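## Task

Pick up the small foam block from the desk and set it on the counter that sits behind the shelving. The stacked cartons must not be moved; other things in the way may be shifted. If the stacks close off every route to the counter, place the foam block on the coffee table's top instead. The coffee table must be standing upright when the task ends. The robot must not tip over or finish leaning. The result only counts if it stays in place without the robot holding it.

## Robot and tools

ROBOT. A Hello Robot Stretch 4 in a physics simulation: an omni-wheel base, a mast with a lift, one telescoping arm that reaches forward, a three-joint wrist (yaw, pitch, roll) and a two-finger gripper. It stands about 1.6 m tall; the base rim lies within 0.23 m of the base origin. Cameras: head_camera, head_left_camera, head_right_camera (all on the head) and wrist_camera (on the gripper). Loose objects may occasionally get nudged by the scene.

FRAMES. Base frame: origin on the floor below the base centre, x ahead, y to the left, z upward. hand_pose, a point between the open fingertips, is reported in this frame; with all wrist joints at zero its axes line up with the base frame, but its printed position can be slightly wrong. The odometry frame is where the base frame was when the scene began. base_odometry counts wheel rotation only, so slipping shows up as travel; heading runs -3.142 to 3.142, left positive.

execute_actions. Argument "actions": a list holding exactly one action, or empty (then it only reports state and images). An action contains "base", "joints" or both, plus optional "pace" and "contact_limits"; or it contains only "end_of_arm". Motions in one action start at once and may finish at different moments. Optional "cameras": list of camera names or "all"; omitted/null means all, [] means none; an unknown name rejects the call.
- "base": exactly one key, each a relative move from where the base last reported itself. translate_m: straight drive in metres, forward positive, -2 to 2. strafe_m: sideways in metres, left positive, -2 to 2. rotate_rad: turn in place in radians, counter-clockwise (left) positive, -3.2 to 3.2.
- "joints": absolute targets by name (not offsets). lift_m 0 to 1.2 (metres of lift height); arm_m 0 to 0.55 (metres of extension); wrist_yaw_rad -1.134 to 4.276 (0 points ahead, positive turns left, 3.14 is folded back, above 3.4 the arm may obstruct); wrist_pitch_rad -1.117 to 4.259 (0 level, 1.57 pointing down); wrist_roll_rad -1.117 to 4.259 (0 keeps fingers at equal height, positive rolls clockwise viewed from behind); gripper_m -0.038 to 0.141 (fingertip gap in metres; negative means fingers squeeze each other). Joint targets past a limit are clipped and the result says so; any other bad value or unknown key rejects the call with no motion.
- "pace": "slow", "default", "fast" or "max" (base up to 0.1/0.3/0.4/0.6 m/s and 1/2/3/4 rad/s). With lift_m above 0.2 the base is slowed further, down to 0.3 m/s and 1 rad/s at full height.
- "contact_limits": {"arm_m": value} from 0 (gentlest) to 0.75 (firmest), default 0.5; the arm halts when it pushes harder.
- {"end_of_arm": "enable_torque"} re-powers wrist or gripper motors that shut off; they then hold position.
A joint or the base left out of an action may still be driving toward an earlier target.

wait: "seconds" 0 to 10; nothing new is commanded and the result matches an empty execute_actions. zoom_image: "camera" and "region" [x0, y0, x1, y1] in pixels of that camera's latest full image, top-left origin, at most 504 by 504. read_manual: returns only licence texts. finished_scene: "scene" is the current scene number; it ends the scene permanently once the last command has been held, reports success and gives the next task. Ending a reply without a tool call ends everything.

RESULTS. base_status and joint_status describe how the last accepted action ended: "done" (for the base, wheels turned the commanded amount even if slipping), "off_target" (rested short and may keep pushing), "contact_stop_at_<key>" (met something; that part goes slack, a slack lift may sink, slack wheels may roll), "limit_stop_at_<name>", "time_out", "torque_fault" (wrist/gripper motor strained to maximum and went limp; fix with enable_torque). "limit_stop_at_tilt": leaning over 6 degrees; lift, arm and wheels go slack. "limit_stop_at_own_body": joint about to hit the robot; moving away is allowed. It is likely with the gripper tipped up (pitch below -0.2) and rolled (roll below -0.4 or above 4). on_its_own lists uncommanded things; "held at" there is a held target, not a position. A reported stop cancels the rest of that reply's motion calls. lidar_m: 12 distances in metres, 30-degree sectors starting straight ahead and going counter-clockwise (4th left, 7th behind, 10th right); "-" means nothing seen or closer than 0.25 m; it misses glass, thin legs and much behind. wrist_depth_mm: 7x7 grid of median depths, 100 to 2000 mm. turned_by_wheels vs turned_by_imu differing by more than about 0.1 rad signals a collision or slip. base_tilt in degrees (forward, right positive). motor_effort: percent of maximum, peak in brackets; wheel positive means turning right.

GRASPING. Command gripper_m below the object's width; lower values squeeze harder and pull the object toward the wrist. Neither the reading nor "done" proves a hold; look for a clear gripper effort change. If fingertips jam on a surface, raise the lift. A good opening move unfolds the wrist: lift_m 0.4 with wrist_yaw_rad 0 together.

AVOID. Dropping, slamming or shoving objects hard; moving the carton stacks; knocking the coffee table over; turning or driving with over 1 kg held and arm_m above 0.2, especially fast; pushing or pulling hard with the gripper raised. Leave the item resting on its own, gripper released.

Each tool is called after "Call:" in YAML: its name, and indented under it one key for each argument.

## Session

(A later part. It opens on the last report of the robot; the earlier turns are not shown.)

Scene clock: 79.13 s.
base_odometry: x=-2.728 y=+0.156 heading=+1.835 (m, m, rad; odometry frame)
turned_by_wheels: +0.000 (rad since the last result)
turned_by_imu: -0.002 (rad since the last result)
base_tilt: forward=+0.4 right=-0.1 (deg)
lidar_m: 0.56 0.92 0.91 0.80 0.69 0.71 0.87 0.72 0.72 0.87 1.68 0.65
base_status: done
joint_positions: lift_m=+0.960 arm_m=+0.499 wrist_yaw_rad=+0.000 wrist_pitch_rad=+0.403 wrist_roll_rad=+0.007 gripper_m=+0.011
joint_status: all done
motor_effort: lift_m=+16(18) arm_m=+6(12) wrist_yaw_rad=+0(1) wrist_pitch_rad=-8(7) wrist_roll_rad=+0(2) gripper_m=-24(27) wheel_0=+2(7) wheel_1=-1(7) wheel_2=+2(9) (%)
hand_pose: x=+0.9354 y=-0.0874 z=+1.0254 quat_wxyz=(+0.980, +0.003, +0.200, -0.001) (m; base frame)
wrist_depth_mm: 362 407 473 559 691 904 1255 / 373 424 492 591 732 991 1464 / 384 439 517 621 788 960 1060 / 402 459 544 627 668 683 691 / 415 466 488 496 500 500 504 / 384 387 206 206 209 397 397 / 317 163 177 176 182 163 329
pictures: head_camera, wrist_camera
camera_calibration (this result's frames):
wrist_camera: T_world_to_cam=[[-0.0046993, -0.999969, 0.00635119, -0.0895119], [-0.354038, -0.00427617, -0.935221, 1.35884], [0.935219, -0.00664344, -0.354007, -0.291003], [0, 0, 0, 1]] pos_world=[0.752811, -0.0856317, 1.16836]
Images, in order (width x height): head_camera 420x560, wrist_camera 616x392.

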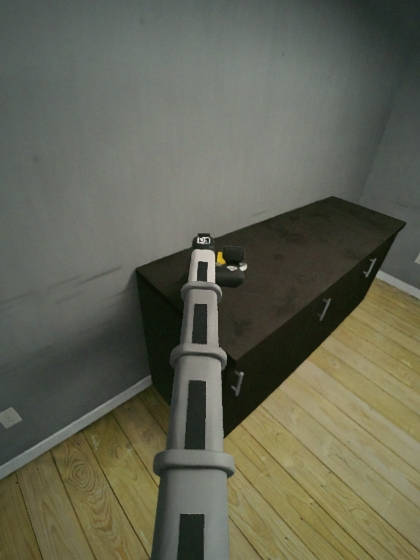

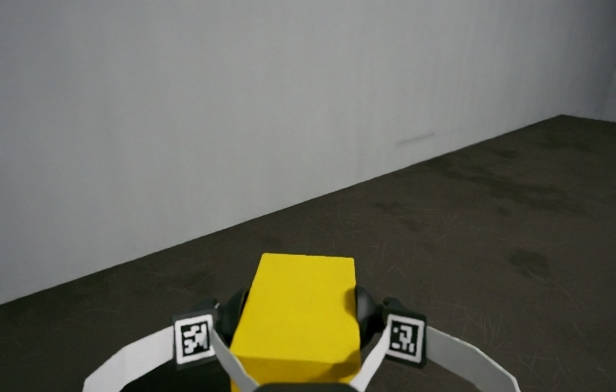

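Call:
execute_actions:
  actions:
    - {"joints":{"lift_m":0.888}}
  cameras: []

Call:
execute_actions:
  actions:
    - {"joints":{"gripper_m":0.12}}
  cameras: []

Call:
execute_actions:
  actions:
    - {"joints":{"lift_m":0.98,"arm_m":0.3}}
  cameras: ["wrist_camera"]

Call:
finished_scene:
  scene: 1

Scene clock: 84.90 s.
base_odometry: x=-2.728 y=+0.156 heading=+1.835 (m, m, rad; odometry frame)
turned_by_wheels: +0.000 (rad since the last result)
turned_by_imu: +0.000 (rad since the last result)
base_tilt: forward=+0.3 right=-0.2 (deg)
lidar_m: 0.54 0.93 0.91 0.80 0.70 0.70 0.85 0.72 0.72 0.87 1.66 0.62
base_status: not commanded
joint_positions: lift_m=+0.888 arm_m=+0.499 wrist_yaw_rad=+0.000 wrist_pitch_rad=+0.403 wrist_roll_rad=+0.007 gripper_m=+0.011
joint_status: all done
motor_effort: lift_m=+16(15) arm_m=+5(6) wrist_yaw_rad=+1(0) wrist_pitch_rad=-9(9) wrist_roll_rad=-1(0) gripper_m=-27(25) wheel_0=+2(2) wheel_1=-1(1) wheel_2=+2(2) (%)
hand_pose: x=+0.9354 y=-0.0874 z=+0.9534 quat_wxyz=(+0.980, +0.003, +0.200, -0.001) (m; base frame)
wrist_depth_mm: 359 404 469 559 691 891 1255 / 373 424 496 597 741 976 1336 / 387 442 517 609 715 759 768 / 402 439 469 477 484 484 492 / 345 347 351 353 357 357 359 / 276 277 206 206 209 283 285 / 228 162 177 176 183 163 235
pictures: none
No camera images: the call's "cameras" was empty. Leave "cameras" out to get every camera's image.

Scene clock: 86.87 s.
base_odometry: x=-2.728 y=+0.156 heading=+1.835 (m, m, rad; odometry frame)
turned_by_wheels: +0.000 (rad since the last result)
turned_by_imu: +0.000 (rad since the last result)
base_tilt: forward=+0.3 right=-0.1 (deg)
lidar_m: 0.53 0.94 0.94 0.78 0.69 0.71 0.88 0.72 0.70 0.86 1.66 0.62
base_status: not commanded
joint_positions: lift_m=+0.888 arm_m=+0.499 wrist_yaw_rad=+0.000 wrist_pitch_rad=+0.402 wrist_roll_rad=+0.007 gripper_m=+0.120
joint_status: all done
motor_effort: lift_m=+15(15) arm_m=+5(6) wrist_yaw_rad=+0(1) wrist_pitch_rad=-6(8) wrist_roll_rad=-2(1) gripper_m=-2(30) wheel_0=+2(2) wheel_1=-1(1) wheel_2=+2(2) (%)
hand_pose: x=+0.9355 y=-0.0874 z=+0.9536 quat_wxyz=(+0.980, +0.003, +0.200, -0.001) (m; base frame)
wrist_depth_mm: 359 407 473 564 691 904 1281 / 373 424 492 591 741 991 1336 / 387 439 517 609 715 759 778 / 402 439 473 477 484 492 492 / 345 347 353 267 357 359 362 / 276 256 268 212 262 285 285 / 228 222 216 185 220 227 235
pictures: none
No camera images: the call's "cameras" was empty. Leave "cameras" out to get every camera's image.

Scene clock: 88.57 s.
base_odometry: x=-2.728 y=+0.156 heading=+1.835 (m, m, rad; odometry frame)
turned_by_wheels: +0.000 (rad since the last result)
turned_by_imu: +0.000 (rad since the last result)
base_tilt: forward=+0.3 right=+0.0 (deg)
lidar_m: 0.54 0.93 0.93 0.79 0.68 0.71 0.86 0.71 0.71 0.86 1.65 0.64
base_status: not commanded
joint_positions: lift_m=+0.980 arm_m=+0.301 wrist_yaw_rad=+0.000 wrist_pitch_rad=+0.402 wrist_roll_rad=+0.007 gripper_m=+0.120
joint_status: all done
motor_effort: lift_m=+21(22) arm_m=-5(7) wrist_yaw_rad=+0(0) wrist_pitch_rad=-6(5) wrist_roll_rad=+1(0) gripper_m=-4(3) wheel_0=+2(2) wheel_1=-1(1) wheel_2=+2(2) (%)
hand_pose: x=+0.7374 y=-0.0874 z=+1.0451 quat_wxyz=(+0.980, +0.003, +0.200, -0.001) (m; base frame)
wrist_depth_mm: 477 539 627 750 917 1205 1661 / 496 559 654 788 976 1281 1921 / 512 585 683 842 1008 1138 1160 / 530 609 683 723 723 732 750 / 521 521 525 484 539 549 544 / 455 387 421 413 410 427 430 / 574 334 327 340 329 342 353
pictures: wrist_camera
camera_calibration (this result's frames):
wrist_camera: T_world_to_cam=[[-0.00491675, -0.999968, 0.00634938, -0.0904625], [-0.353689, -0.00420005, -0.935354, 1.30708], [0.93535, -0.0068446, -0.353657, -0.0993181], [0, 0, 0, 1]] pos_world=[0.554751, -0.0856496, 1.18803]
Images, in order (width x height): wrist_camera 616x392.

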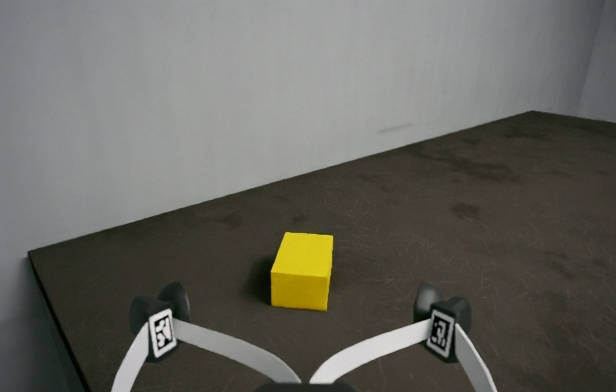

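The scene is finished: the task was done.


## Next scene

Pick up the small yellow sponge from the desk and set it on the counter that sits behind the shelving. The stacked cartons must not be moved; other things in the way may be shifted. If the stacks close off every route to the counter, place the sponge on the coffee table's top instead. The coffee table must be standing upright when the task ends. The robot must not tip over or finish leaning. The result only counts if it stays in place without the robot holding it.

Call:
execute_actions:
  actions: []

Scene clock: 0.00 s.
base_odometry: x=+0.000 y=+0.000 heading=+0.000 (m, m, rad; odometry frame)
turned_by_wheels: +0.000 (rad since the last result)
turned_by_imu: +0.000 (rad since the last result)
base_tilt: forward=+0.3 right=-0.1 (deg)
lidar_m: 0.93 1.05 2.59 1.64 1.06 0.95 0.98 1.23 1.08 1.08 1.17 1.05
base_status: not commanded
joint_positions: lift_m=+0.207 arm_m=+0.002 wrist_yaw_rad=+3.216 wrist_pitch_rad=-0.013 wrist_roll_rad=+0.007 gripper_m=+0.057
joint_status: not commanded
motor_effort: lift_m=+18 arm_m=+0 wrist_yaw_rad=+0 wrist_pitch_rad=-8 wrist_roll_rad=+0 gripper_m=-4 wheel_0=+0 wheel_1=+0 wheel_2=+0 (%)
hand_pose: x=-0.1212 y=+0.0659 z=+0.3886 quat_wxyz=(-0.037, +0.007, +0.004, +0.999) (m; base frame)
wrist_depth_mm: - 136 135 1229 1098 1042 991 / - - 133 1366 1366 991 904 / - - 132 1366 1499 960 891 / - 113 132 1182 1464 1025 931 / 135 133 1863 1255 1078 1138 1255 / 216 1464 1618 1229 1008 960 1205 / 217 1118 960 1060 192 917 960
pictures: head_camera, head_left_camera, head_right_camera, wrist_camera
camera_calibration (this result's frames):
wrist_camera: T_world_to_cam=[[-0.0669252, 0.997751, 0.00384349, -0.075336], [-0.0542068, 0.000210509, -0.99853, 0.450597], [-0.996284, -0.0670351, 0.0540708, 0.0840115], [0, 0, 0, 1]] pos_world=[0.103083, 0.0807034, 0.445681]
Images, in order (width x height): head_camera 420x560, head_left_camera 420x672, head_right_camera 420x672, wrist_camera 616x392.

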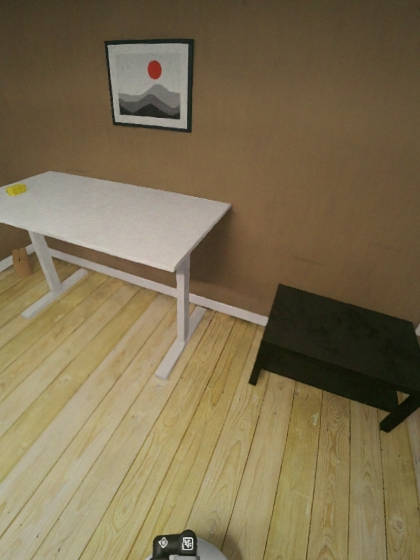

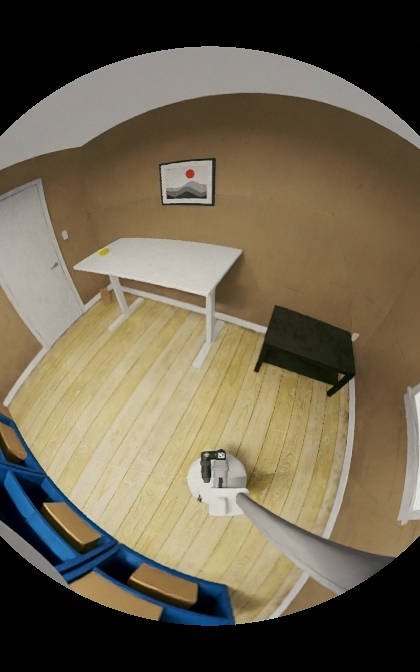

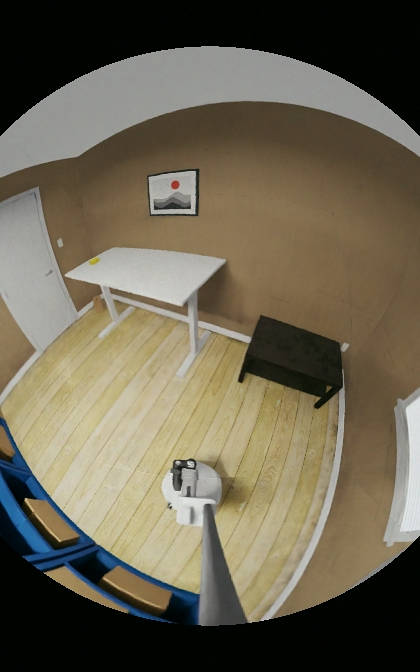

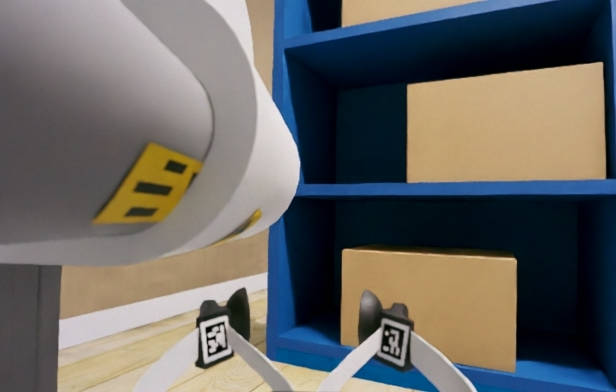

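Call:
execute_actions:
  actions:
    - {"base":{"rotate_rad":-0.4}}
  cameras: ["head_left_camera"]

Call:
execute_actions:
  actions:
    - {"base":{"strafe_m":1.7},"joints":{"lift_m":1.05,"wrist_yaw_rad":0,"wrist_pitch_rad":0.4,"gripper_m":0.13},"pace":"fast"}

Scene clock: 4.30 s.
base_odometry: x=+0.000 y=+0.000 heading=-0.400 (m, m, rad; odometry frame)
turned_by_wheels: -0.400 (rad since the last result)
turned_by_imu: -0.394 (rad since the last result)
base_tilt: forward=+0.3 right=-0.1 (deg)
lidar_m: 1.02 0.94 1.14 2.58 1.40 1.01 0.96 0.99 1.17 1.08 1.12 1.09
base_status: done
joint_positions: lift_m=+0.207 arm_m=+0.002 wrist_yaw_rad=+3.216 wrist_pitch_rad=-0.013 wrist_roll_rad=+0.007 gripper_m=+0.057
joint_status: not commanded
motor_effort: lift_m=+18(17) arm_m=+0(1) wrist_yaw_rad=+0(0) wrist_pitch_rad=-7(9) wrist_roll_rad=-1(1) gripper_m=-6(6) wheel_0=+2(6) wheel_1=+1(8) wheel_2=+0(6) (%)
hand_pose: x=-0.1212 y=+0.0659 z=+0.3886 quat_wxyz=(-0.037, +0.007, +0.004, +0.999) (m; base frame)
wrist_depth_mm: - 136 136 1118 1160 1098 1098 / - - 133 1308 1160 1336 1430 / - - 132 1118 1098 1499 1499 / - 113 132 1078 1078 1499 1499 / 135 133 1078 1060 1464 1118 1138 / 216 1308 1078 1060 1098 1060 1060 / 217 1060 976 1042 191 1025 1042
pictures: head_left_camera
Images, in order (width x height): head_left_camera 420x672.

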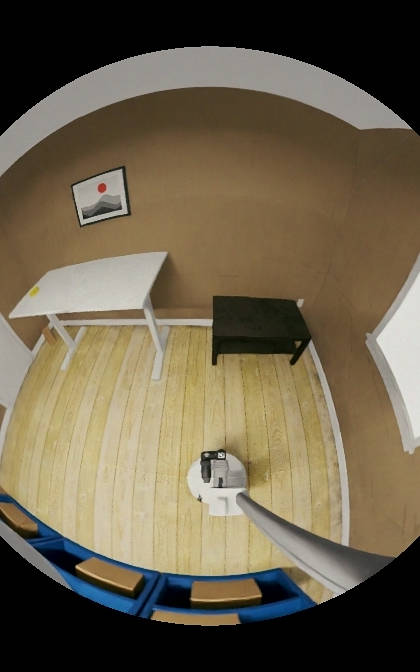

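Scene clock: 9.70 s.
base_odometry: x=+0.662 y=+1.566 heading=-0.399 (m, m, rad; odometry frame)
turned_by_wheels: +0.000 (rad since the last result)
turned_by_imu: +0.003 (rad since the last result)
base_tilt: forward=+0.3 right=+0.0 (deg)
lidar_m: 0.78 0.82 0.91 0.88 0.94 1.07 0.98 1.04 1.39 2.82 1.14 0.81
base_status: done
joint_positions: lift_m=+1.050 arm_m=+0.002 wrist_yaw_rad=+0.000 wrist_pitch_rad=+0.402 wrist_roll_rad=+0.007 gripper_m=+0.130
joint_status: all done
motor_effort: lift_m=+20(22) arm_m=-1(0) wrist_yaw_rad=-1(9) wrist_pitch_rad=-6(7) wrist_roll_rad=-1(1) gripper_m=-1(1) wheel_0=+2(13) wheel_1=+0(15) wheel_2=+1(1) (%)
hand_pose: x=+0.4385 y=-0.0873 z=+1.1152 quat_wxyz=(+0.980, +0.003, +0.200, -0.001) (m; base frame)
wrist_depth_mm: 1205 1229 1229 1229 1229 1229 1229 / 1281 1255 1308 1255 1281 1281 1281 / 1336 1336 1255 1308 1308 1308 1336 / 1366 866 831 831 842 866 878 / 1430 627 640 647 647 661 661 / 1537 1537 1618 1661 1576 1576 1618 / 1366 1464 1160 1618 1499 1537 1618
pictures: head_camera, head_left_camera, head_right_camera, wrist_camera
camera_calibration (this result's frames):
wrist_camera: T_world_to_cam=[[-0.00458079, -0.999969, 0.00634332, -0.0924278], [-0.353471, -0.00431472, -0.935435, 1.2669], [0.935434, -0.00652721, -0.353441, 0.204816], [0, 0, 0, 1]] pos_world=[0.255798, -0.0856217, 1.25808]
Images, in order (width x height): head_camera 420x560, head_left_camera 420x672, head_right_camera 420x672, wrist_camera 616x392.

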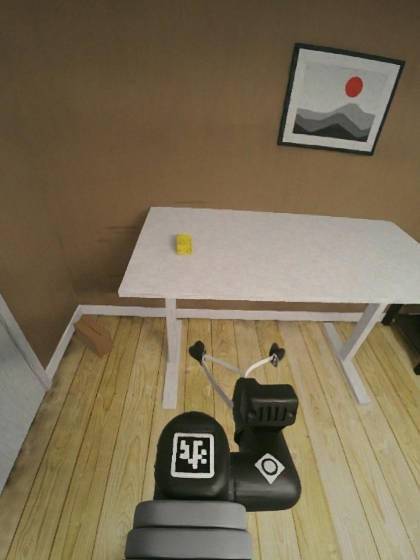

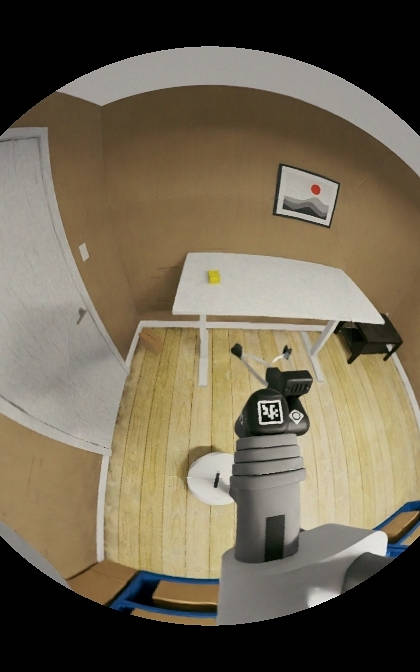

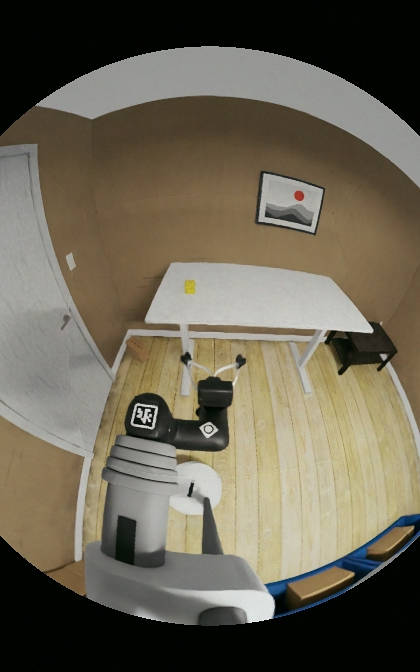

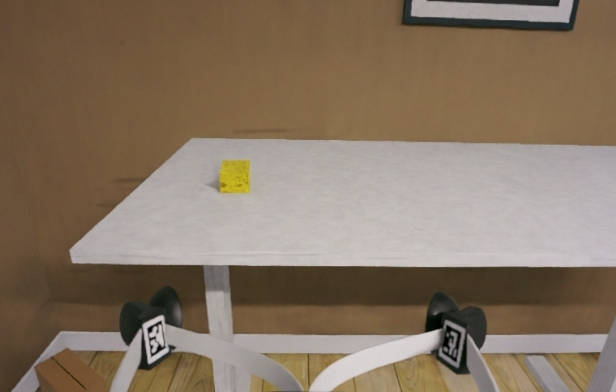

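Call:
execute_actions:
  actions:
    - {"base":{"strafe_m":0.15},"joints":{"lift_m":0.93,"arm_m":0.1}}
  cameras: []

Call:
execute_actions:
  actions:
    - {"base":{"translate_m":0.15},"joints":{"arm_m":0.4}}
  cameras: ["wrist_camera"]

Scene clock: 13.93 s.
base_odometry: x=+0.720 y=+1.704 heading=-0.399 (m, m, rad; odometry frame)
turned_by_wheels: +0.000 (rad since the last result)
turned_by_imu: +0.000 (rad since the last result)
base_tilt: forward=+0.3 right=+0.0 (deg)
lidar_m: 0.76 1.03 0.76 0.73 0.79 1.06 1.00 1.05 1.38 2.94 1.13 0.83
base_status: done
joint_positions: lift_m=+0.930 arm_m=+0.099 wrist_yaw_rad=+0.000 wrist_pitch_rad=+0.402 wrist_roll_rad=+0.007 gripper_m=+0.130
joint_status: all done
motor_effort: lift_m=+15(18) arm_m=+6(9) wrist_yaw_rad=+0(1) wrist_pitch_rad=-8(4) wrist_roll_rad=+1(0) gripper_m=-3(1) wheel_0=+1(10) wheel_1=+0(4) wheel_2=+1(1) (%)
hand_pose: x=+0.5354 y=-0.0874 z=+0.9955 quat_wxyz=(+0.980, +0.003, +0.200, -0.001) (m; base frame)
wrist_depth_mm: 1138 1138 1138 1138 1118 1138 1138 / 1182 1182 1182 1205 1182 1205 1182 / 1229 1255 778 707 809 831 854 / 1281 1308 500 504 512 517 525 / 1336 1397 1366 1397 1397 1397 1430 / 1336 1430 1499 1464 1464 1464 1499 / 1255 1160 1366 1430 1397 1397 1499
pictures: none
No camera images: the call's "cameras" was empty. Leave "cameras" out to get every camera's image.

Scene clock: 15.93 s.
base_odometry: x=+0.858 y=+1.646 heading=-0.399 (m, m, rad; odometry frame)
turned_by_wheels: +0.000 (rad since the last result)
turned_by_imu: +0.000 (rad since the last result)
base_tilt: forward=+0.3 right=-0.1 (deg)
lidar_m: 0.62 1.08 0.77 0.73 0.78 1.05 1.15 1.19 1.63 2.94 0.92 0.65
base_status: done
joint_positions: lift_m=+0.930 arm_m=+0.399 wrist_yaw_rad=+0.000 wrist_pitch_rad=+0.402 wrist_roll_rad=+0.007 gripper_m=+0.130
joint_status: all done
motor_effort: lift_m=+15(15) arm_m=+6(6) wrist_yaw_rad=+0(1) wrist_pitch_rad=-4(4) wrist_roll_rad=+1(1) gripper_m=-1(4) wheel_0=+2(6) wheel_1=+1(7) wheel_2=+0(9) (%)
hand_pose: x=+0.8354 y=-0.0874 z=+0.9955 quat_wxyz=(+0.980, +0.003, +0.200, -0.001) (m; base frame)
wrist_depth_mm: 715 723 723 723 732 723 732 / 750 759 768 759 768 759 768 / 788 788 778 788 788 788 798 / 842 530 492 504 508 517 521 / 866 359 364 283 370 375 377 / 282 272 287 283 291 294 296 / 233 220 222 239 225 226 242
pictures: wrist_camera
camera_calibration (this result's frames):
wrist_camera: T_world_to_cam=[[-0.00470913, -0.999969, 0.00634397, -0.0897781], [-0.353596, -0.00426908, -0.935388, 1.29534], [0.935386, -0.00664807, -0.353565, -0.208637], [0, 0, 0, 1]] pos_world=[0.652761, -0.0856325, 1.13845]
Images, in order (width x height): wrist_camera 616x392.

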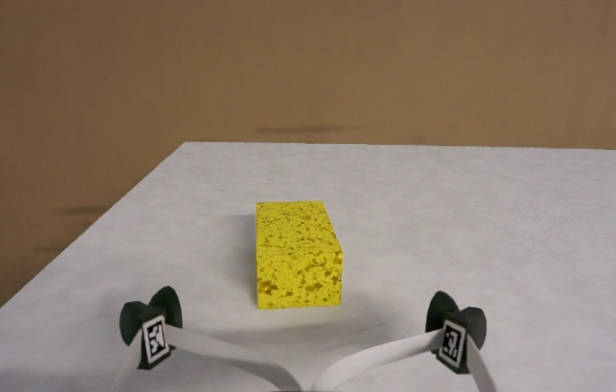

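Call:
execute_actions:
  actions:
    - {"joints":{"arm_m":0.49,"lift_m":0.924}}
  cameras: []

Call:
execute_actions:
  actions:
    - {"joints":{"gripper_m":0.01}}
  cameras: []

Call:
execute_actions:
  actions:
    - {"joints":{"lift_m":1.0}}
  cameras: ["wrist_camera"]

Call:
execute_actions:
  actions:
    - {"base":{"translate_m":-0.35},"joints":{"arm_m":0.005,"wrist_yaw_rad":0.3}}
  cameras: []

Call:
execute_actions:
  actions:
    - {"base":{"rotate_rad":-3.19}}
  cameras: ["head_right_camera"]

Call:
execute_actions:
  actions:
    - {"base":{"strafe_m":2.0},"pace":"fast"}

Scene clock: 21.63 s.
base_odometry: x=+0.858 y=+1.646 heading=-0.399 (m, m, rad; odometry frame)
turned_by_wheels: +0.000 (rad since the last result)
turned_by_imu: +0.000 (rad since the last result)
base_tilt: forward=+0.4 right=-0.2 (deg)
lidar_m: 0.62 1.05 0.76 0.72 0.79 1.09 1.14 1.19 1.61 2.94 0.93 0.67
base_status: not commanded
joint_positions: lift_m=+0.924 arm_m=+0.489 wrist_yaw_rad=+0.000 wrist_pitch_rad=+0.402 wrist_roll_rad=+0.007 gripper_m=+0.130
joint_status: all done
motor_effort: lift_m=+15(16) arm_m=+6(6) wrist_yaw_rad=+1(0) wrist_pitch_rad=-6(6) wrist_roll_rad=+1(1) gripper_m=+3(1) wheel_0=+2(2) wheel_1=+1(1) wheel_2=+0(0) (%)
hand_pose: x=+0.9254 y=-0.0874 z=+0.9895 quat_wxyz=(+0.980, +0.003, +0.200, -0.001) (m; base frame)
wrist_depth_mm: 634 640 640 640 640 647 647 / 668 668 676 676 676 676 683 / 699 699 707 699 699 707 715 / 741 473 477 484 492 496 504 / 574 349 351 282 359 362 366 / 273 264 267 210 282 283 287 / 225 213 194 190 217 219 235
pictures: none
No camera images: the call's "cameras" was empty. Leave "cameras" out to get every camera's image.

Scene clock: 23.73 s.
base_odometry: x=+0.858 y=+1.646 heading=-0.399 (m, m, rad; odometry frame)
turned_by_wheels: +0.000 (rad since the last result)
turned_by_imu: +0.000 (rad since the last result)
base_tilt: forward=+0.2 right=-0.1 (deg)
lidar_m: 0.60 1.07 0.77 0.71 0.78 1.09 1.14 1.17 1.63 2.94 0.92 0.66
base_status: not commanded
joint_positions: lift_m=+0.924 arm_m=+0.489 wrist_yaw_rad=+0.000 wrist_pitch_rad=+0.402 wrist_roll_rad=+0.007 gripper_m=+0.011
joint_status: all done
motor_effort: lift_m=+15(15) arm_m=+6(6) wrist_yaw_rad=+0(1) wrist_pitch_rad=-5(5) wrist_roll_rad=-2(0) gripper_m=-27(30) wheel_0=+2(2) wheel_1=+1(1) wheel_2=+0(0) (%)
hand_pose: x=+0.9254 y=-0.0874 z=+0.9895 quat_wxyz=(+0.980, +0.003, +0.200, -0.001) (m; base frame)
wrist_depth_mm: 627 640 640 640 647 640 647 / 668 668 676 676 683 676 676 / 699 699 707 707 707 707 715 / 741 473 480 484 488 500 508 / 574 347 351 253 359 364 364 / 272 276 204 201 272 285 286 / 226 166 177 178 179 219 234
pictures: none
No camera images: the call's "cameras" was empty. Leave "cameras" out to get every camera's image.

Scene clock: 25.03 s.
base_odometry: x=+0.858 y=+1.646 heading=-0.399 (m, m, rad; odometry frame)
turned_by_wheels: +0.000 (rad since the last result)
turned_by_imu: +0.000 (rad since the last result)
base_tilt: forward=+0.2 right=-0.1 (deg)
lidar_m: 0.61 1.08 0.76 0.73 0.79 1.08 1.15 1.19 1.63 2.94 0.88 0.65
base_status: not commanded
joint_positions: lift_m=+1.000 arm_m=+0.489 wrist_yaw_rad=+0.000 wrist_pitch_rad=+0.402 wrist_roll_rad=+0.007 gripper_m=+0.011
joint_status: all done
motor_effort: lift_m=+20(21) arm_m=+5(6) wrist_yaw_rad=+1(0) wrist_pitch_rad=-6(8) wrist_roll_rad=-2(1) gripper_m=-25(25) wheel_0=+2(2) wheel_1=+1(1) wheel_2=+0(0) (%)
hand_pose: x=+0.9254 y=-0.0874 z=+1.0651 quat_wxyz=(+0.980, +0.003, +0.200, -0.001) (m; base frame)
wrist_depth_mm: 634 640 640 634 634 647 654 / 661 676 676 676 676 676 683 / 707 707 699 707 715 715 723 / 732 741 683 691 699 715 741 / 778 525 496 254 512 517 521 / 831 392 204 201 387 404 407 / 327 166 177 178 179 310 332
pictures: wrist_camera
camera_calibration (this result's frames):
wrist_camera: T_world_to_cam=[[-0.00483906, -0.999968, 0.00634412, -0.0897103], [-0.353616, -0.00422314, -0.935381, 1.39225], [0.935378, -0.00676974, -0.353584, -0.268175], [0, 0, 0, 1]] pos_world=[0.742732, -0.0856432, 1.20803]
Images, in order (width x height): wrist_camera 616x392.

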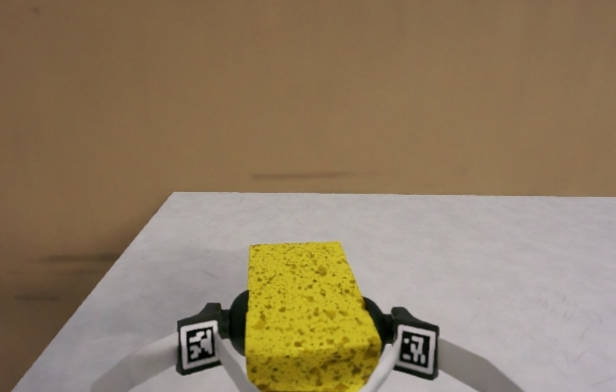

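Scene clock: 27.70 s.
base_odometry: x=+0.536 y=+1.782 heading=-0.400 (m, m, rad; odometry frame)
turned_by_wheels: +0.000 (rad since the last result)
turned_by_imu: +0.001 (rad since the last result)
base_tilt: forward=+0.3 right=-0.1 (deg)
lidar_m: 0.94 1.06 0.76 0.75 0.78 0.83 0.79 0.83 1.13 2.95 1.43 1.03
base_status: done
joint_positions: lift_m=+1.000 arm_m=+0.006 wrist_yaw_rad=+0.300 wrist_pitch_rad=+0.403 wrist_roll_rad=+0.007 gripper_m=+0.011
joint_status: all done
motor_effort: lift_m=+20(20) arm_m=-6(3) wrist_yaw_rad=+1(6) wrist_pitch_rad=-7(7) wrist_roll_rad=-1(1) gripper_m=-27(28) wheel_0=-3(6) wheel_1=-2(7) wheel_2=-2(9) (%)
hand_pose: x=+0.4563 y=-0.0051 z=+1.0650 quat_wxyz=(+0.969, -0.027, +0.198, +0.146) (m; base frame)
wrist_depth_mm: 854 1078 1499 1430 1336 1281 1205 / 866 1138 1537 1537 1397 1308 1281 / 891 1160 1618 1576 1118 1138 1160 / 891 1205 1708 1661 820 778 723 / 931 1182 1756 255 1618 1499 1464 / 917 1229 204 201 1205 1618 1537 / 960 166 177 178 179 1430 1499
pictures: none
No camera images: the call's "cameras" was empty. Leave "cameras" out to get every camera's image.

Scene clock: 30.97 s.
base_odometry: x=+0.536 y=+1.782 heading=+2.694 (m, m, rad; odometry frame)
turned_by_wheels: -3.190 (rad since the last result)
turned_by_imu: -3.139 (rad since the last result)
base_tilt: forward=+0.3 right=-0.2 (deg)
lidar_m: 0.78 0.80 1.06 2.44 1.57 1.03 0.97 1.15 0.76 0.74 0.76 0.84
base_status: done
joint_positions: lift_m=+1.000 arm_m=+0.006 wrist_yaw_rad=+0.300 wrist_pitch_rad=+0.402 wrist_roll_rad=+0.007 gripper_m=+0.011
joint_status: not commanded
motor_effort: lift_m=+18(20) arm_m=-6(6) wrist_yaw_rad=+1(1) wrist_pitch_rad=-8(9) wrist_roll_rad=+0(1) gripper_m=-26(28) wheel_0=+3(7) wheel_1=+1(6) wheel_2=+1(5) (%)
hand_pose: x=+0.4564 y=-0.0051 z=+1.0652 quat_wxyz=(+0.969, -0.027, +0.198, +0.146) (m; base frame)
wrist_depth_mm: 609 778 554 525 508 480 750 / 640 798 580 559 530 508 723 / 676 778 609 580 549 539 676 / 707 732 634 603 574 559 603 / 768 854 1160 254 809 820 609 / 976 866 204 201 640 647 640 / 917 166 177 178 179 627 615
pictures: head_right_camera
Images, in order (width x height): head_right_camera 420x672.

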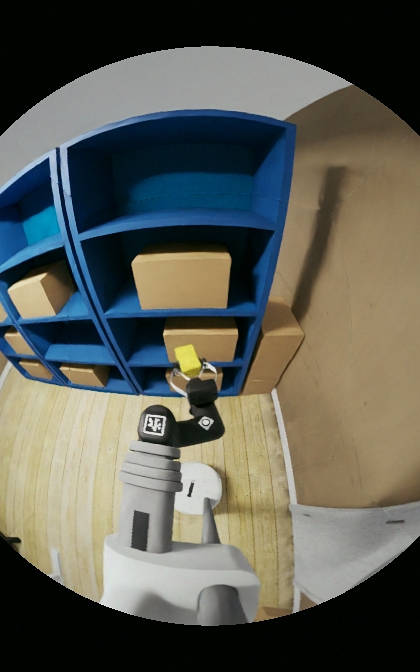

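Scene clock: 37.83 s.
base_odometry: x=-0.330 y=-0.021 heading=+2.694 (m, m, rad; odometry frame)
turned_by_wheels: +0.000 (rad since the last result)
turned_by_imu: +0.004 (rad since the last result)
base_tilt: forward=+0.2 right=-0.1 (deg)
lidar_m: 0.63 0.65 1.03 0.98 0.96 1.30 1.35 1.29 1.49 2.74 1.01 0.69
base_status: done
joint_positions: lift_m=+1.000 arm_m=+0.006 wrist_yaw_rad=+0.300 wrist_pitch_rad=+0.402 wrist_roll_rad=+0.007 gripper_m=+0.011
joint_status: not commanded
motor_effort: lift_m=+18(18) arm_m=-6(6) wrist_yaw_rad=+0(0) wrist_pitch_rad=-9(9) wrist_roll_rad=+0(2) gripper_m=-26(26) wheel_0=+2(10) wheel_1=-1(10) wheel_2=+1(0) (%)
hand_pose: x=+0.4563 y=-0.0051 z=+1.0652 quat_wxyz=(+0.969, -0.027, +0.198, +0.146) (m; base frame)
wrist_depth_mm: 462 603 399 377 364 349 332 / 469 615 421 399 382 364 349 / 492 627 442 418 402 382 364 / 517 574 469 442 421 399 384 / 854 597 477 254 430 415 399 / 1229 676 204 202 430 609 591 / 1281 166 177 178 179 492 530
pictures: head_camera, head_left_camera, head_right_camera, wrist_camera
camera_calibration (this result's frames):
wrist_camera: T_world_to_cam=[[0.290829, -0.956754, 0.00635257, -0.14437], [-0.336953, -0.108635, -0.935233, 1.2185], [0.895478, 0.269853, -0.353976, 0.19114], [0, 0, 0, 1]] pos_world=[0.281403, -0.0573349, 1.20816]
Images, in order (width x height): head_camera 420x560, head_left_camera 420x672, head_right_camera 420x672, wrist_camera 616x392.

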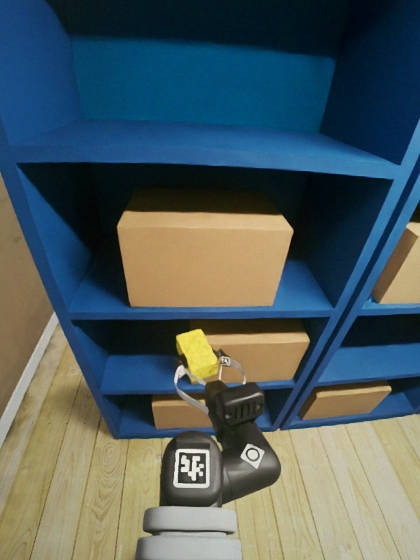

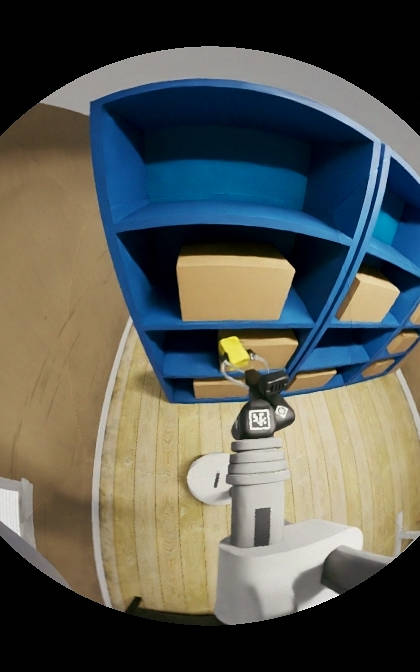

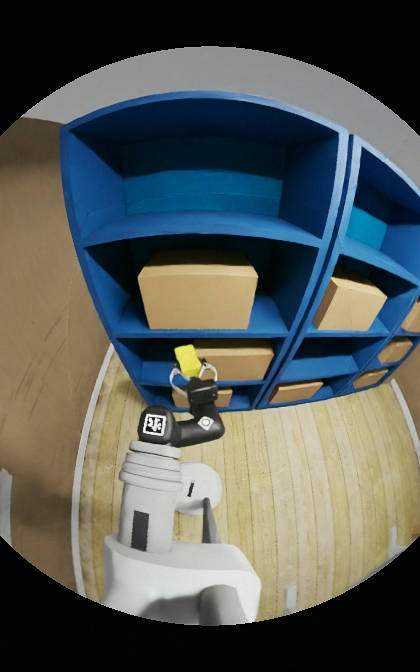

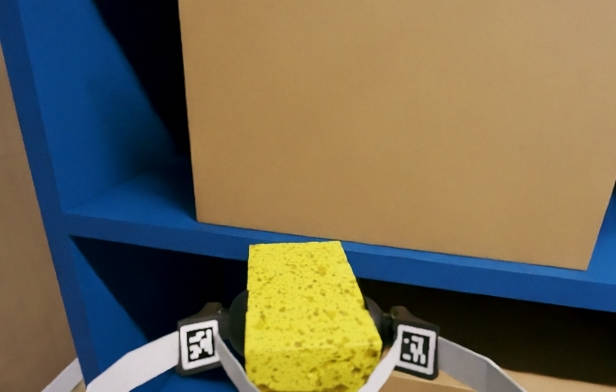

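Heading is off 0.075 to the right.

Call:
execute_actions:
  actions:
    - {"base":{"rotate_rad":0.075}}
  cameras: []

Call:
execute_actions:
  actions:
    - {"base":{"strafe_m":0.65}}
  cameras: ["head_camera","head_left_camera"]

Scene clock: 40.37 s.
base_odometry: x=-0.330 y=-0.021 heading=+2.769 (m, m, rad; odometry frame)
turned_by_wheels: +0.075 (rad since the last result)
turned_by_imu: +0.074 (rad since the last result)
base_tilt: forward=+0.3 right=+0.0 (deg)
lidar_m: 0.63 0.68 1.02 0.97 0.97 1.37 1.36 1.32 1.68 2.55 0.94 0.67
base_status: done
joint_positions: lift_m=+1.000 arm_m=+0.006 wrist_yaw_rad=+0.300 wrist_pitch_rad=+0.402 wrist_roll_rad=+0.007 gripper_m=+0.011
joint_status: not commanded
motor_effort: lift_m=+19(19) arm_m=-5(6) wrist_yaw_rad=+1(0) wrist_pitch_rad=-6(8) wrist_roll_rad=-2(1) gripper_m=-27(30) wheel_0=+0(3) wheel_1=+0(8) wheel_2=+1(4) (%)
hand_pose: x=+0.4563 y=-0.0051 z=+1.0652 quat_wxyz=(+0.969, -0.027, +0.198, +0.146) (m; base frame)
wrist_depth_mm: 723 517 621 384 359 342 324 / 1042 535 647 404 375 353 336 / 1078 549 699 424 394 373 351 / 1118 539 539 445 415 389 368 / 1182 574 496 254 427 402 384 / 1205 627 204 201 421 591 389 / 1205 166 177 179 179 492 525
pictures: none
No camera images: the call's "cameras" was empty. Leave "cameras" out to get every camera's image.

Scene clock: 43.87 s.
base_odometry: x=-0.566 y=-0.626 heading=+2.769 (m, m, rad; odometry frame)
turned_by_wheels: +0.000 (rad since the last result)
turned_by_imu: +0.001 (rad since the last result)
base_tilt: forward=+0.3 right=-0.1 (deg)
lidar_m: 1.05 0.49 0.35 0.32 0.34 0.43 1.34 1.45 1.71 2.55 0.91 0.69
base_status: done
joint_positions: lift_m=+1.000 arm_m=+0.006 wrist_yaw_rad=+0.300 wrist_pitch_rad=+0.402 wrist_roll_rad=+0.007 gripper_m=+0.011
joint_status: not commanded
motor_effort: lift_m=+18(18) arm_m=-6(6) wrist_yaw_rad=+0(0) wrist_pitch_rad=-6(8) wrist_roll_rad=+1(0) gripper_m=-28(24) wheel_0=+1(8) wheel_1=+0(5) wheel_2=+1(2) (%)
hand_pose: x=+0.4563 y=-0.0051 z=+1.0652 quat_wxyz=(+0.969, -0.027, +0.198, +0.146) (m; base frame)
wrist_depth_mm: 418 530 750 1255 - - - / 430 549 768 1308 - - 691 / 436 559 798 1397 - - 654 / 445 574 831 1499 - - 621 / 455 585 820 254 - - 585 / 466 609 204 200 1808 1863 559 / 473 166 177 178 178 683 525
pictures: head_camera, head_left_camera
Images, in order (width x height): head_camera 420x560, head_left_camera 420x672.

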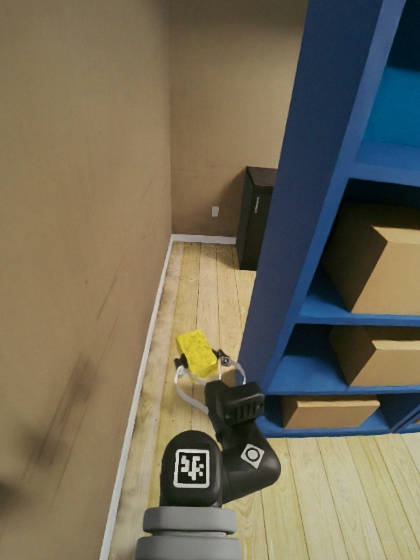

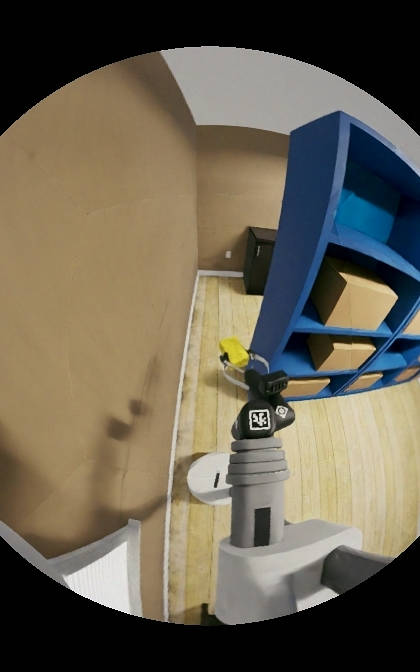

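Call:
execute_actions:
  actions:
    - {"base":{"strafe_m":0.03}}
  cameras: []

Call:
execute_actions:
  actions:
    - {"base":{"translate_m":1.5}}
  cameras: []

Call:
execute_actions:
  actions:
    - {"base":{"rotate_rad":-0.5},"joints":{"wrist_yaw_rad":0}}
  cameras: ["head_camera","wrist_camera"]

Scene clock: 47.57 s.
base_odometry: x=-0.577 y=-0.654 heading=+2.769 (m, m, rad; odometry frame)
turned_by_wheels: +0.000 (rad since the last result)
turned_by_imu: +0.000 (rad since the last result)
base_tilt: forward=+0.4 right=-0.1 (deg)
lidar_m: 1.27 0.44 0.32 0.29 0.32 0.40 1.28 1.45 1.73 2.52 0.93 0.71
base_status: done
joint_positions: lift_m=+1.000 arm_m=+0.006 wrist_yaw_rad=+0.300 wrist_pitch_rad=+0.402 wrist_roll_rad=+0.007 gripper_m=+0.011
joint_status: not commanded
motor_effort: lift_m=+19(19) arm_m=-5(5) wrist_yaw_rad=+0(0) wrist_pitch_rad=-9(9) wrist_roll_rad=-1(1) gripper_m=-28(27) wheel_0=+1(9) wheel_1=-1(9) wheel_2=+0(0) (%)
hand_pose: x=+0.4563 y=-0.0051 z=+1.0652 quat_wxyz=(+0.969, -0.027, +0.198, +0.146) (m; base frame)
wrist_depth_mm: 389 492 691 1138 - - - / 397 504 715 1205 - - - / 407 517 741 1308 - - 707 / 413 535 768 1366 - - 699 / 421 549 768 254 - - 661 / 430 564 204 200 1863 1863 634 / 439 166 177 178 179 768 597
pictures: none
No camera images: the call's "cameras" was empty. Leave "cameras" out to get every camera's image.

Scene clock: 54.03 s.
base_odometry: x=-1.975 y=-0.109 heading=+2.770 (m, m, rad; odometry frame)
turned_by_wheels: +0.000 (rad since the last result)
turned_by_imu: -0.006 (rad since the last result)
base_tilt: forward=+0.4 right=-0.2 (deg)
lidar_m: 1.29 0.44 0.33 0.30 0.30 0.46 1.23 0.48 0.53 1.46 1.00 0.82
base_status: done
joint_positions: lift_m=+1.000 arm_m=+0.006 wrist_yaw_rad=+0.300 wrist_pitch_rad=+0.402 wrist_roll_rad=+0.007 gripper_m=+0.011
joint_status: not commanded
motor_effort: lift_m=+19(18) arm_m=-6(6) wrist_yaw_rad=+0(0) wrist_pitch_rad=-8(7) wrist_roll_rad=-1(0) gripper_m=-26(28) wheel_0=+0(6) wheel_1=+0(8) wheel_2=+2(10) (%)
hand_pose: x=+0.4563 y=-0.0051 z=+1.0652 quat_wxyz=(+0.969, -0.027, +0.198, +0.146) (m; base frame)
wrist_depth_mm: 394 504 707 991 931 891 842 / 402 517 732 1042 976 931 878 / 413 530 768 1098 1008 960 904 / 421 544 788 1138 1078 1008 946 / 427 554 788 255 1138 1060 960 / 439 574 204 200 1138 1118 917 / 449 166 177 178 179 1118 878
pictures: none
No camera images: the call's "cameras" was empty. Leave "cameras" out to get every camera's image.

Scene clock: 55.43 s.
base_odometry: x=-1.975 y=-0.109 heading=+2.270 (m, m, rad; odometry frame)
turned_by_wheels: -0.500 (rad since the last result)
turned_by_imu: -0.492 (rad since the last result)
base_tilt: forward=+0.2 right=-0.1 (deg)
lidar_m: 0.83 1.17 0.45 0.31 0.30 0.33 0.48 1.32 0.47 0.54 1.60 1.01
base_status: done
joint_positions: lift_m=+1.000 arm_m=+0.006 wrist_yaw_rad=+0.000 wrist_pitch_rad=+0.402 wrist_roll_rad=+0.007 gripper_m=+0.011
joint_status: all done
motor_effort: lift_m=+18(18) arm_m=-5(6) wrist_yaw_rad=-1(9) wrist_pitch_rad=-6(7) wrist_roll_rad=+0(1) gripper_m=-26(27) wheel_0=+3(7) wheel_1=+0(6) wheel_2=+0(5) (%)
hand_pose: x=+0.4424 y=-0.0874 z=+1.0652 quat_wxyz=(+0.980, +0.003, +0.200, -0.001) (m; base frame)
wrist_depth_mm: 878 960 1060 1182 1308 1499 1808 / 917 1008 1118 1255 1430 1618 1921 / 960 1042 1118 1255 1255 1308 1366 / 991 1098 917 798 820 917 1098 / 1042 1138 991 255 831 976 1229 / 1078 1205 203 201 809 1078 1366 / 1138 166 177 178 178 1118 1537
pictures: head_camera, wrist_camera
camera_calibration (this result's frames):
wrist_camera: T_world_to_cam=[[-0.00463035, -0.999969, 0.00635423, -0.0920973], [-0.354006, -0.00430365, -0.935233, 1.22151], [0.935232, -0.00657989, -0.353976, 0.184132], [0, 0, 0, 1]] pos_world=[0.259789, -0.0856259, 1.20816]
Images, in order (width x height): head_camera 420x560, wrist_camera 616x392.

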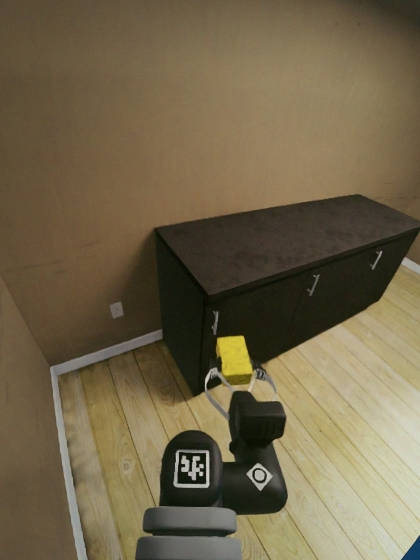

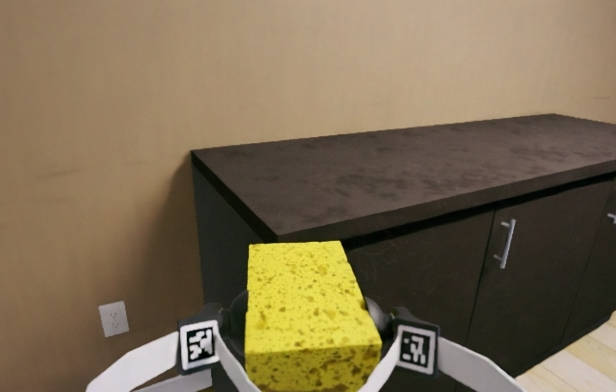

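Call:
execute_actions:
  actions:
    - {"base":{"translate_m":0.22},"joints":{"arm_m":0.5,"lift_m":0.96}}
  cameras: ["head_camera"]

Scene clock: 59.03 s.
base_odometry: x=-2.116 y=+0.059 heading=+2.270 (m, m, rad; odometry frame)
turned_by_wheels: +0.000 (rad since the last result)
turned_by_imu: -0.001 (rad since the last result)
base_tilt: forward=+0.3 right=-0.1 (deg)
lidar_m: 0.60 1.11 0.59 0.42 0.41 0.43 0.61 0.71 0.59 0.85 1.90 0.72
base_status: done
joint_positions: lift_m=+0.960 arm_m=+0.499 wrist_yaw_rad=+0.000 wrist_pitch_rad=+0.402 wrist_roll_rad=+0.007 gripper_m=+0.011
joint_status: all done
motor_effort: lift_m=+16(17) arm_m=+6(6) wrist_yaw_rad=+0(1) wrist_pitch_rad=-8(7) wrist_roll_rad=+2(2) gripper_m=-26(26) wheel_0=+0(6) wheel_1=+1(6) wheel_2=+0(9) (%)
hand_pose: x=+0.9353 y=-0.0874 z=+1.0255 quat_wxyz=(+0.980, +0.003, +0.200, -0.001) (m; base frame)
wrist_depth_mm: 397 433 477 535 603 691 798 / 418 452 504 564 640 741 866 / 433 473 525 591 683 798 931 / 449 496 559 609 676 707 715 / 469 496 500 254 508 517 517 / 387 394 204 201 389 407 407 / 322 167 177 178 178 310 334
pictures: head_camera
Images, in order (width x height): head_camera 420x560.

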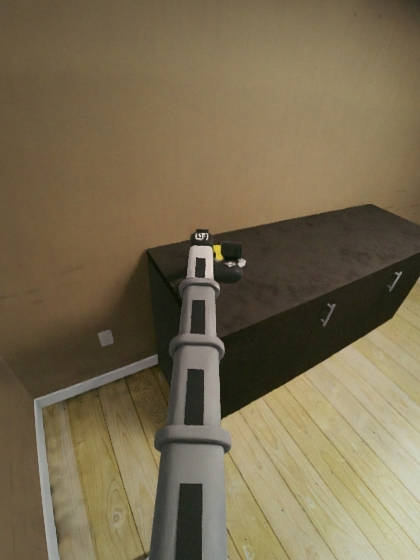

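Call:
execute_actions:
  actions:
    - {"joints":{"lift_m":0.887}}
  cameras: []

Call:
execute_actions:
  actions:
    - {"joints":{"gripper_m":0.12}}
  cameras: []

Call:
execute_actions:
  actions:
    - {"joints":{"lift_m":0.98,"arm_m":0.3}}
  cameras: ["wrist_camera"]

Call:
finished_scene:
  scene: 2

Scene clock: 63.03 s.
base_odometry: x=-2.116 y=+0.059 heading=+2.270 (m, m, rad; odometry frame)
turned_by_wheels: +0.000 (rad since the last result)
turned_by_imu: +0.000 (rad since the last result)
base_tilt: forward=+0.2 right=-0.1 (deg)
lidar_m: 0.60 1.10 0.60 0.43 0.41 0.41 0.61 0.69 0.59 0.83 1.92 0.72
base_status: not commanded
joint_positions: lift_m=+0.887 arm_m=+0.499 wrist_yaw_rad=+0.000 wrist_pitch_rad=+0.402 wrist_roll_rad=+0.007 gripper_m=+0.011
joint_status: all done
motor_effort: lift_m=+15(15) arm_m=+6(6) wrist_yaw_rad=-1(1) wrist_pitch_rad=-8(7) wrist_roll_rad=-1(0) gripper_m=-27(25) wheel_0=+1(1) wheel_1=+1(1) wheel_2=+0(0) (%)
hand_pose: x=+0.9353 y=-0.0874 z=+0.9525 quat_wxyz=(+0.980, +0.003, +0.200, -0.001) (m; base frame)
wrist_depth_mm: 397 436 484 535 609 691 809 / 415 455 504 564 640 750 866 / 430 477 530 597 661 741 831 / 442 480 484 492 500 504 512 / 349 353 357 254 366 366 373 / 277 279 204 201 276 290 290 / 229 166 177 178 179 221 238
pictures: none
No camera images: the call's "cameras" was empty. Leave "cameras" out to get every camera's image.

Scene clock: 65.00 s.
base_odometry: x=-2.116 y=+0.059 heading=+2.270 (m, m, rad; odometry frame)
turned_by_wheels: +0.000 (rad since the last result)
turned_by_imu: +0.000 (rad since the last result)
base_tilt: forward=+0.3 right=-0.1 (deg)
lidar_m: 0.61 1.09 0.59 0.41 0.41 0.44 0.61 0.73 0.59 0.81 1.89 0.73
base_status: not commanded
joint_positions: lift_m=+0.887 arm_m=+0.499 wrist_yaw_rad=+0.000 wrist_pitch_rad=+0.402 wrist_roll_rad=+0.007 gripper_m=+0.120
joint_status: all done
motor_effort: lift_m=+15(15) arm_m=+6(6) wrist_yaw_rad=+0(0) wrist_pitch_rad=-7(6) wrist_roll_rad=+0(0) gripper_m=-3(28) wheel_0=+1(1) wheel_1=+1(1) wheel_2=+0(0) (%)
hand_pose: x=+0.9353 y=-0.0874 z=+0.9525 quat_wxyz=(+0.980, +0.003, +0.200, -0.001) (m; base frame)
wrist_depth_mm: 397 433 480 535 609 691 820 / 415 452 504 564 640 741 866 / 433 477 530 597 661 741 831 / 442 477 484 496 500 504 512 / 347 353 355 327 366 368 370 / 277 268 263 215 276 289 290 / 229 217 218 191 221 223 238
pictures: none
No camera images: the call's "cameras" was empty. Leave "cameras" out to get every camera's image.

Scene clock: 66.70 s.
base_odometry: x=-2.116 y=+0.059 heading=+2.270 (m, m, rad; odometry frame)
turned_by_wheels: +0.000 (rad since the last result)
turned_by_imu: +0.000 (rad since the last result)
base_tilt: forward=+0.3 right=+0.0 (deg)
lidar_m: 0.60 1.10 0.59 0.42 0.40 0.43 0.58 0.69 0.59 0.80 1.90 0.72
base_status: not commanded
joint_positions: lift_m=+0.980 arm_m=+0.301 wrist_yaw_rad=+0.000 wrist_pitch_rad=+0.402 wrist_roll_rad=+0.007 gripper_m=+0.120
joint_status: all done
motor_effort: lift_m=+20(20) arm_m=-6(7) wrist_yaw_rad=+1(0) wrist_pitch_rad=-8(6) wrist_roll_rad=+0(0) gripper_m=+0(2) wheel_0=+1(1) wheel_1=+1(1) wheel_2=+0(0) (%)
hand_pose: x=+0.7374 y=-0.0874 z=+1.0451 quat_wxyz=(+0.980, +0.003, +0.200, -0.001) (m; base frame)
wrist_depth_mm: 535 580 640 723 798 931 1078 / 554 615 676 759 854 991 1182 / 580 634 707 798 904 1042 1182 / 603 647 699 741 759 759 768 / 627 564 539 484 549 564 559 / 661 442 430 413 433 439 439 / 691 340 330 355 334 336 359
pictures: wrist_camera
camera_calibration (this result's frames):
wrist_camera: T_world_to_cam=[[-0.00492827, -0.999968, 0.00635313, -0.0904613], [-0.353808, -0.00419861, -0.935309, 1.3071], [0.935305, -0.00685724, -0.353776, -0.0991871], [0, 0, 0, 1]] pos_world=[0.554786, -0.0856505, 1.18802]
Images, in order (width x height): wrist_camera 616x392.

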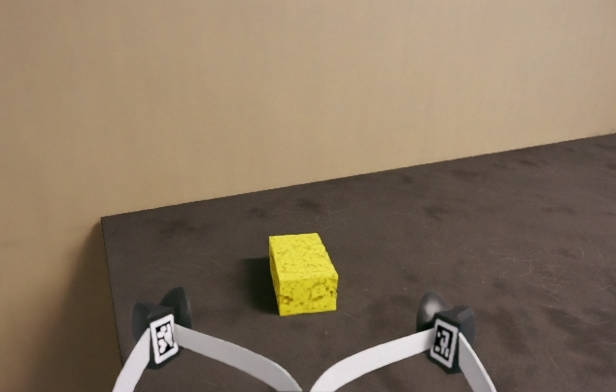

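The scene is finished: the task was done.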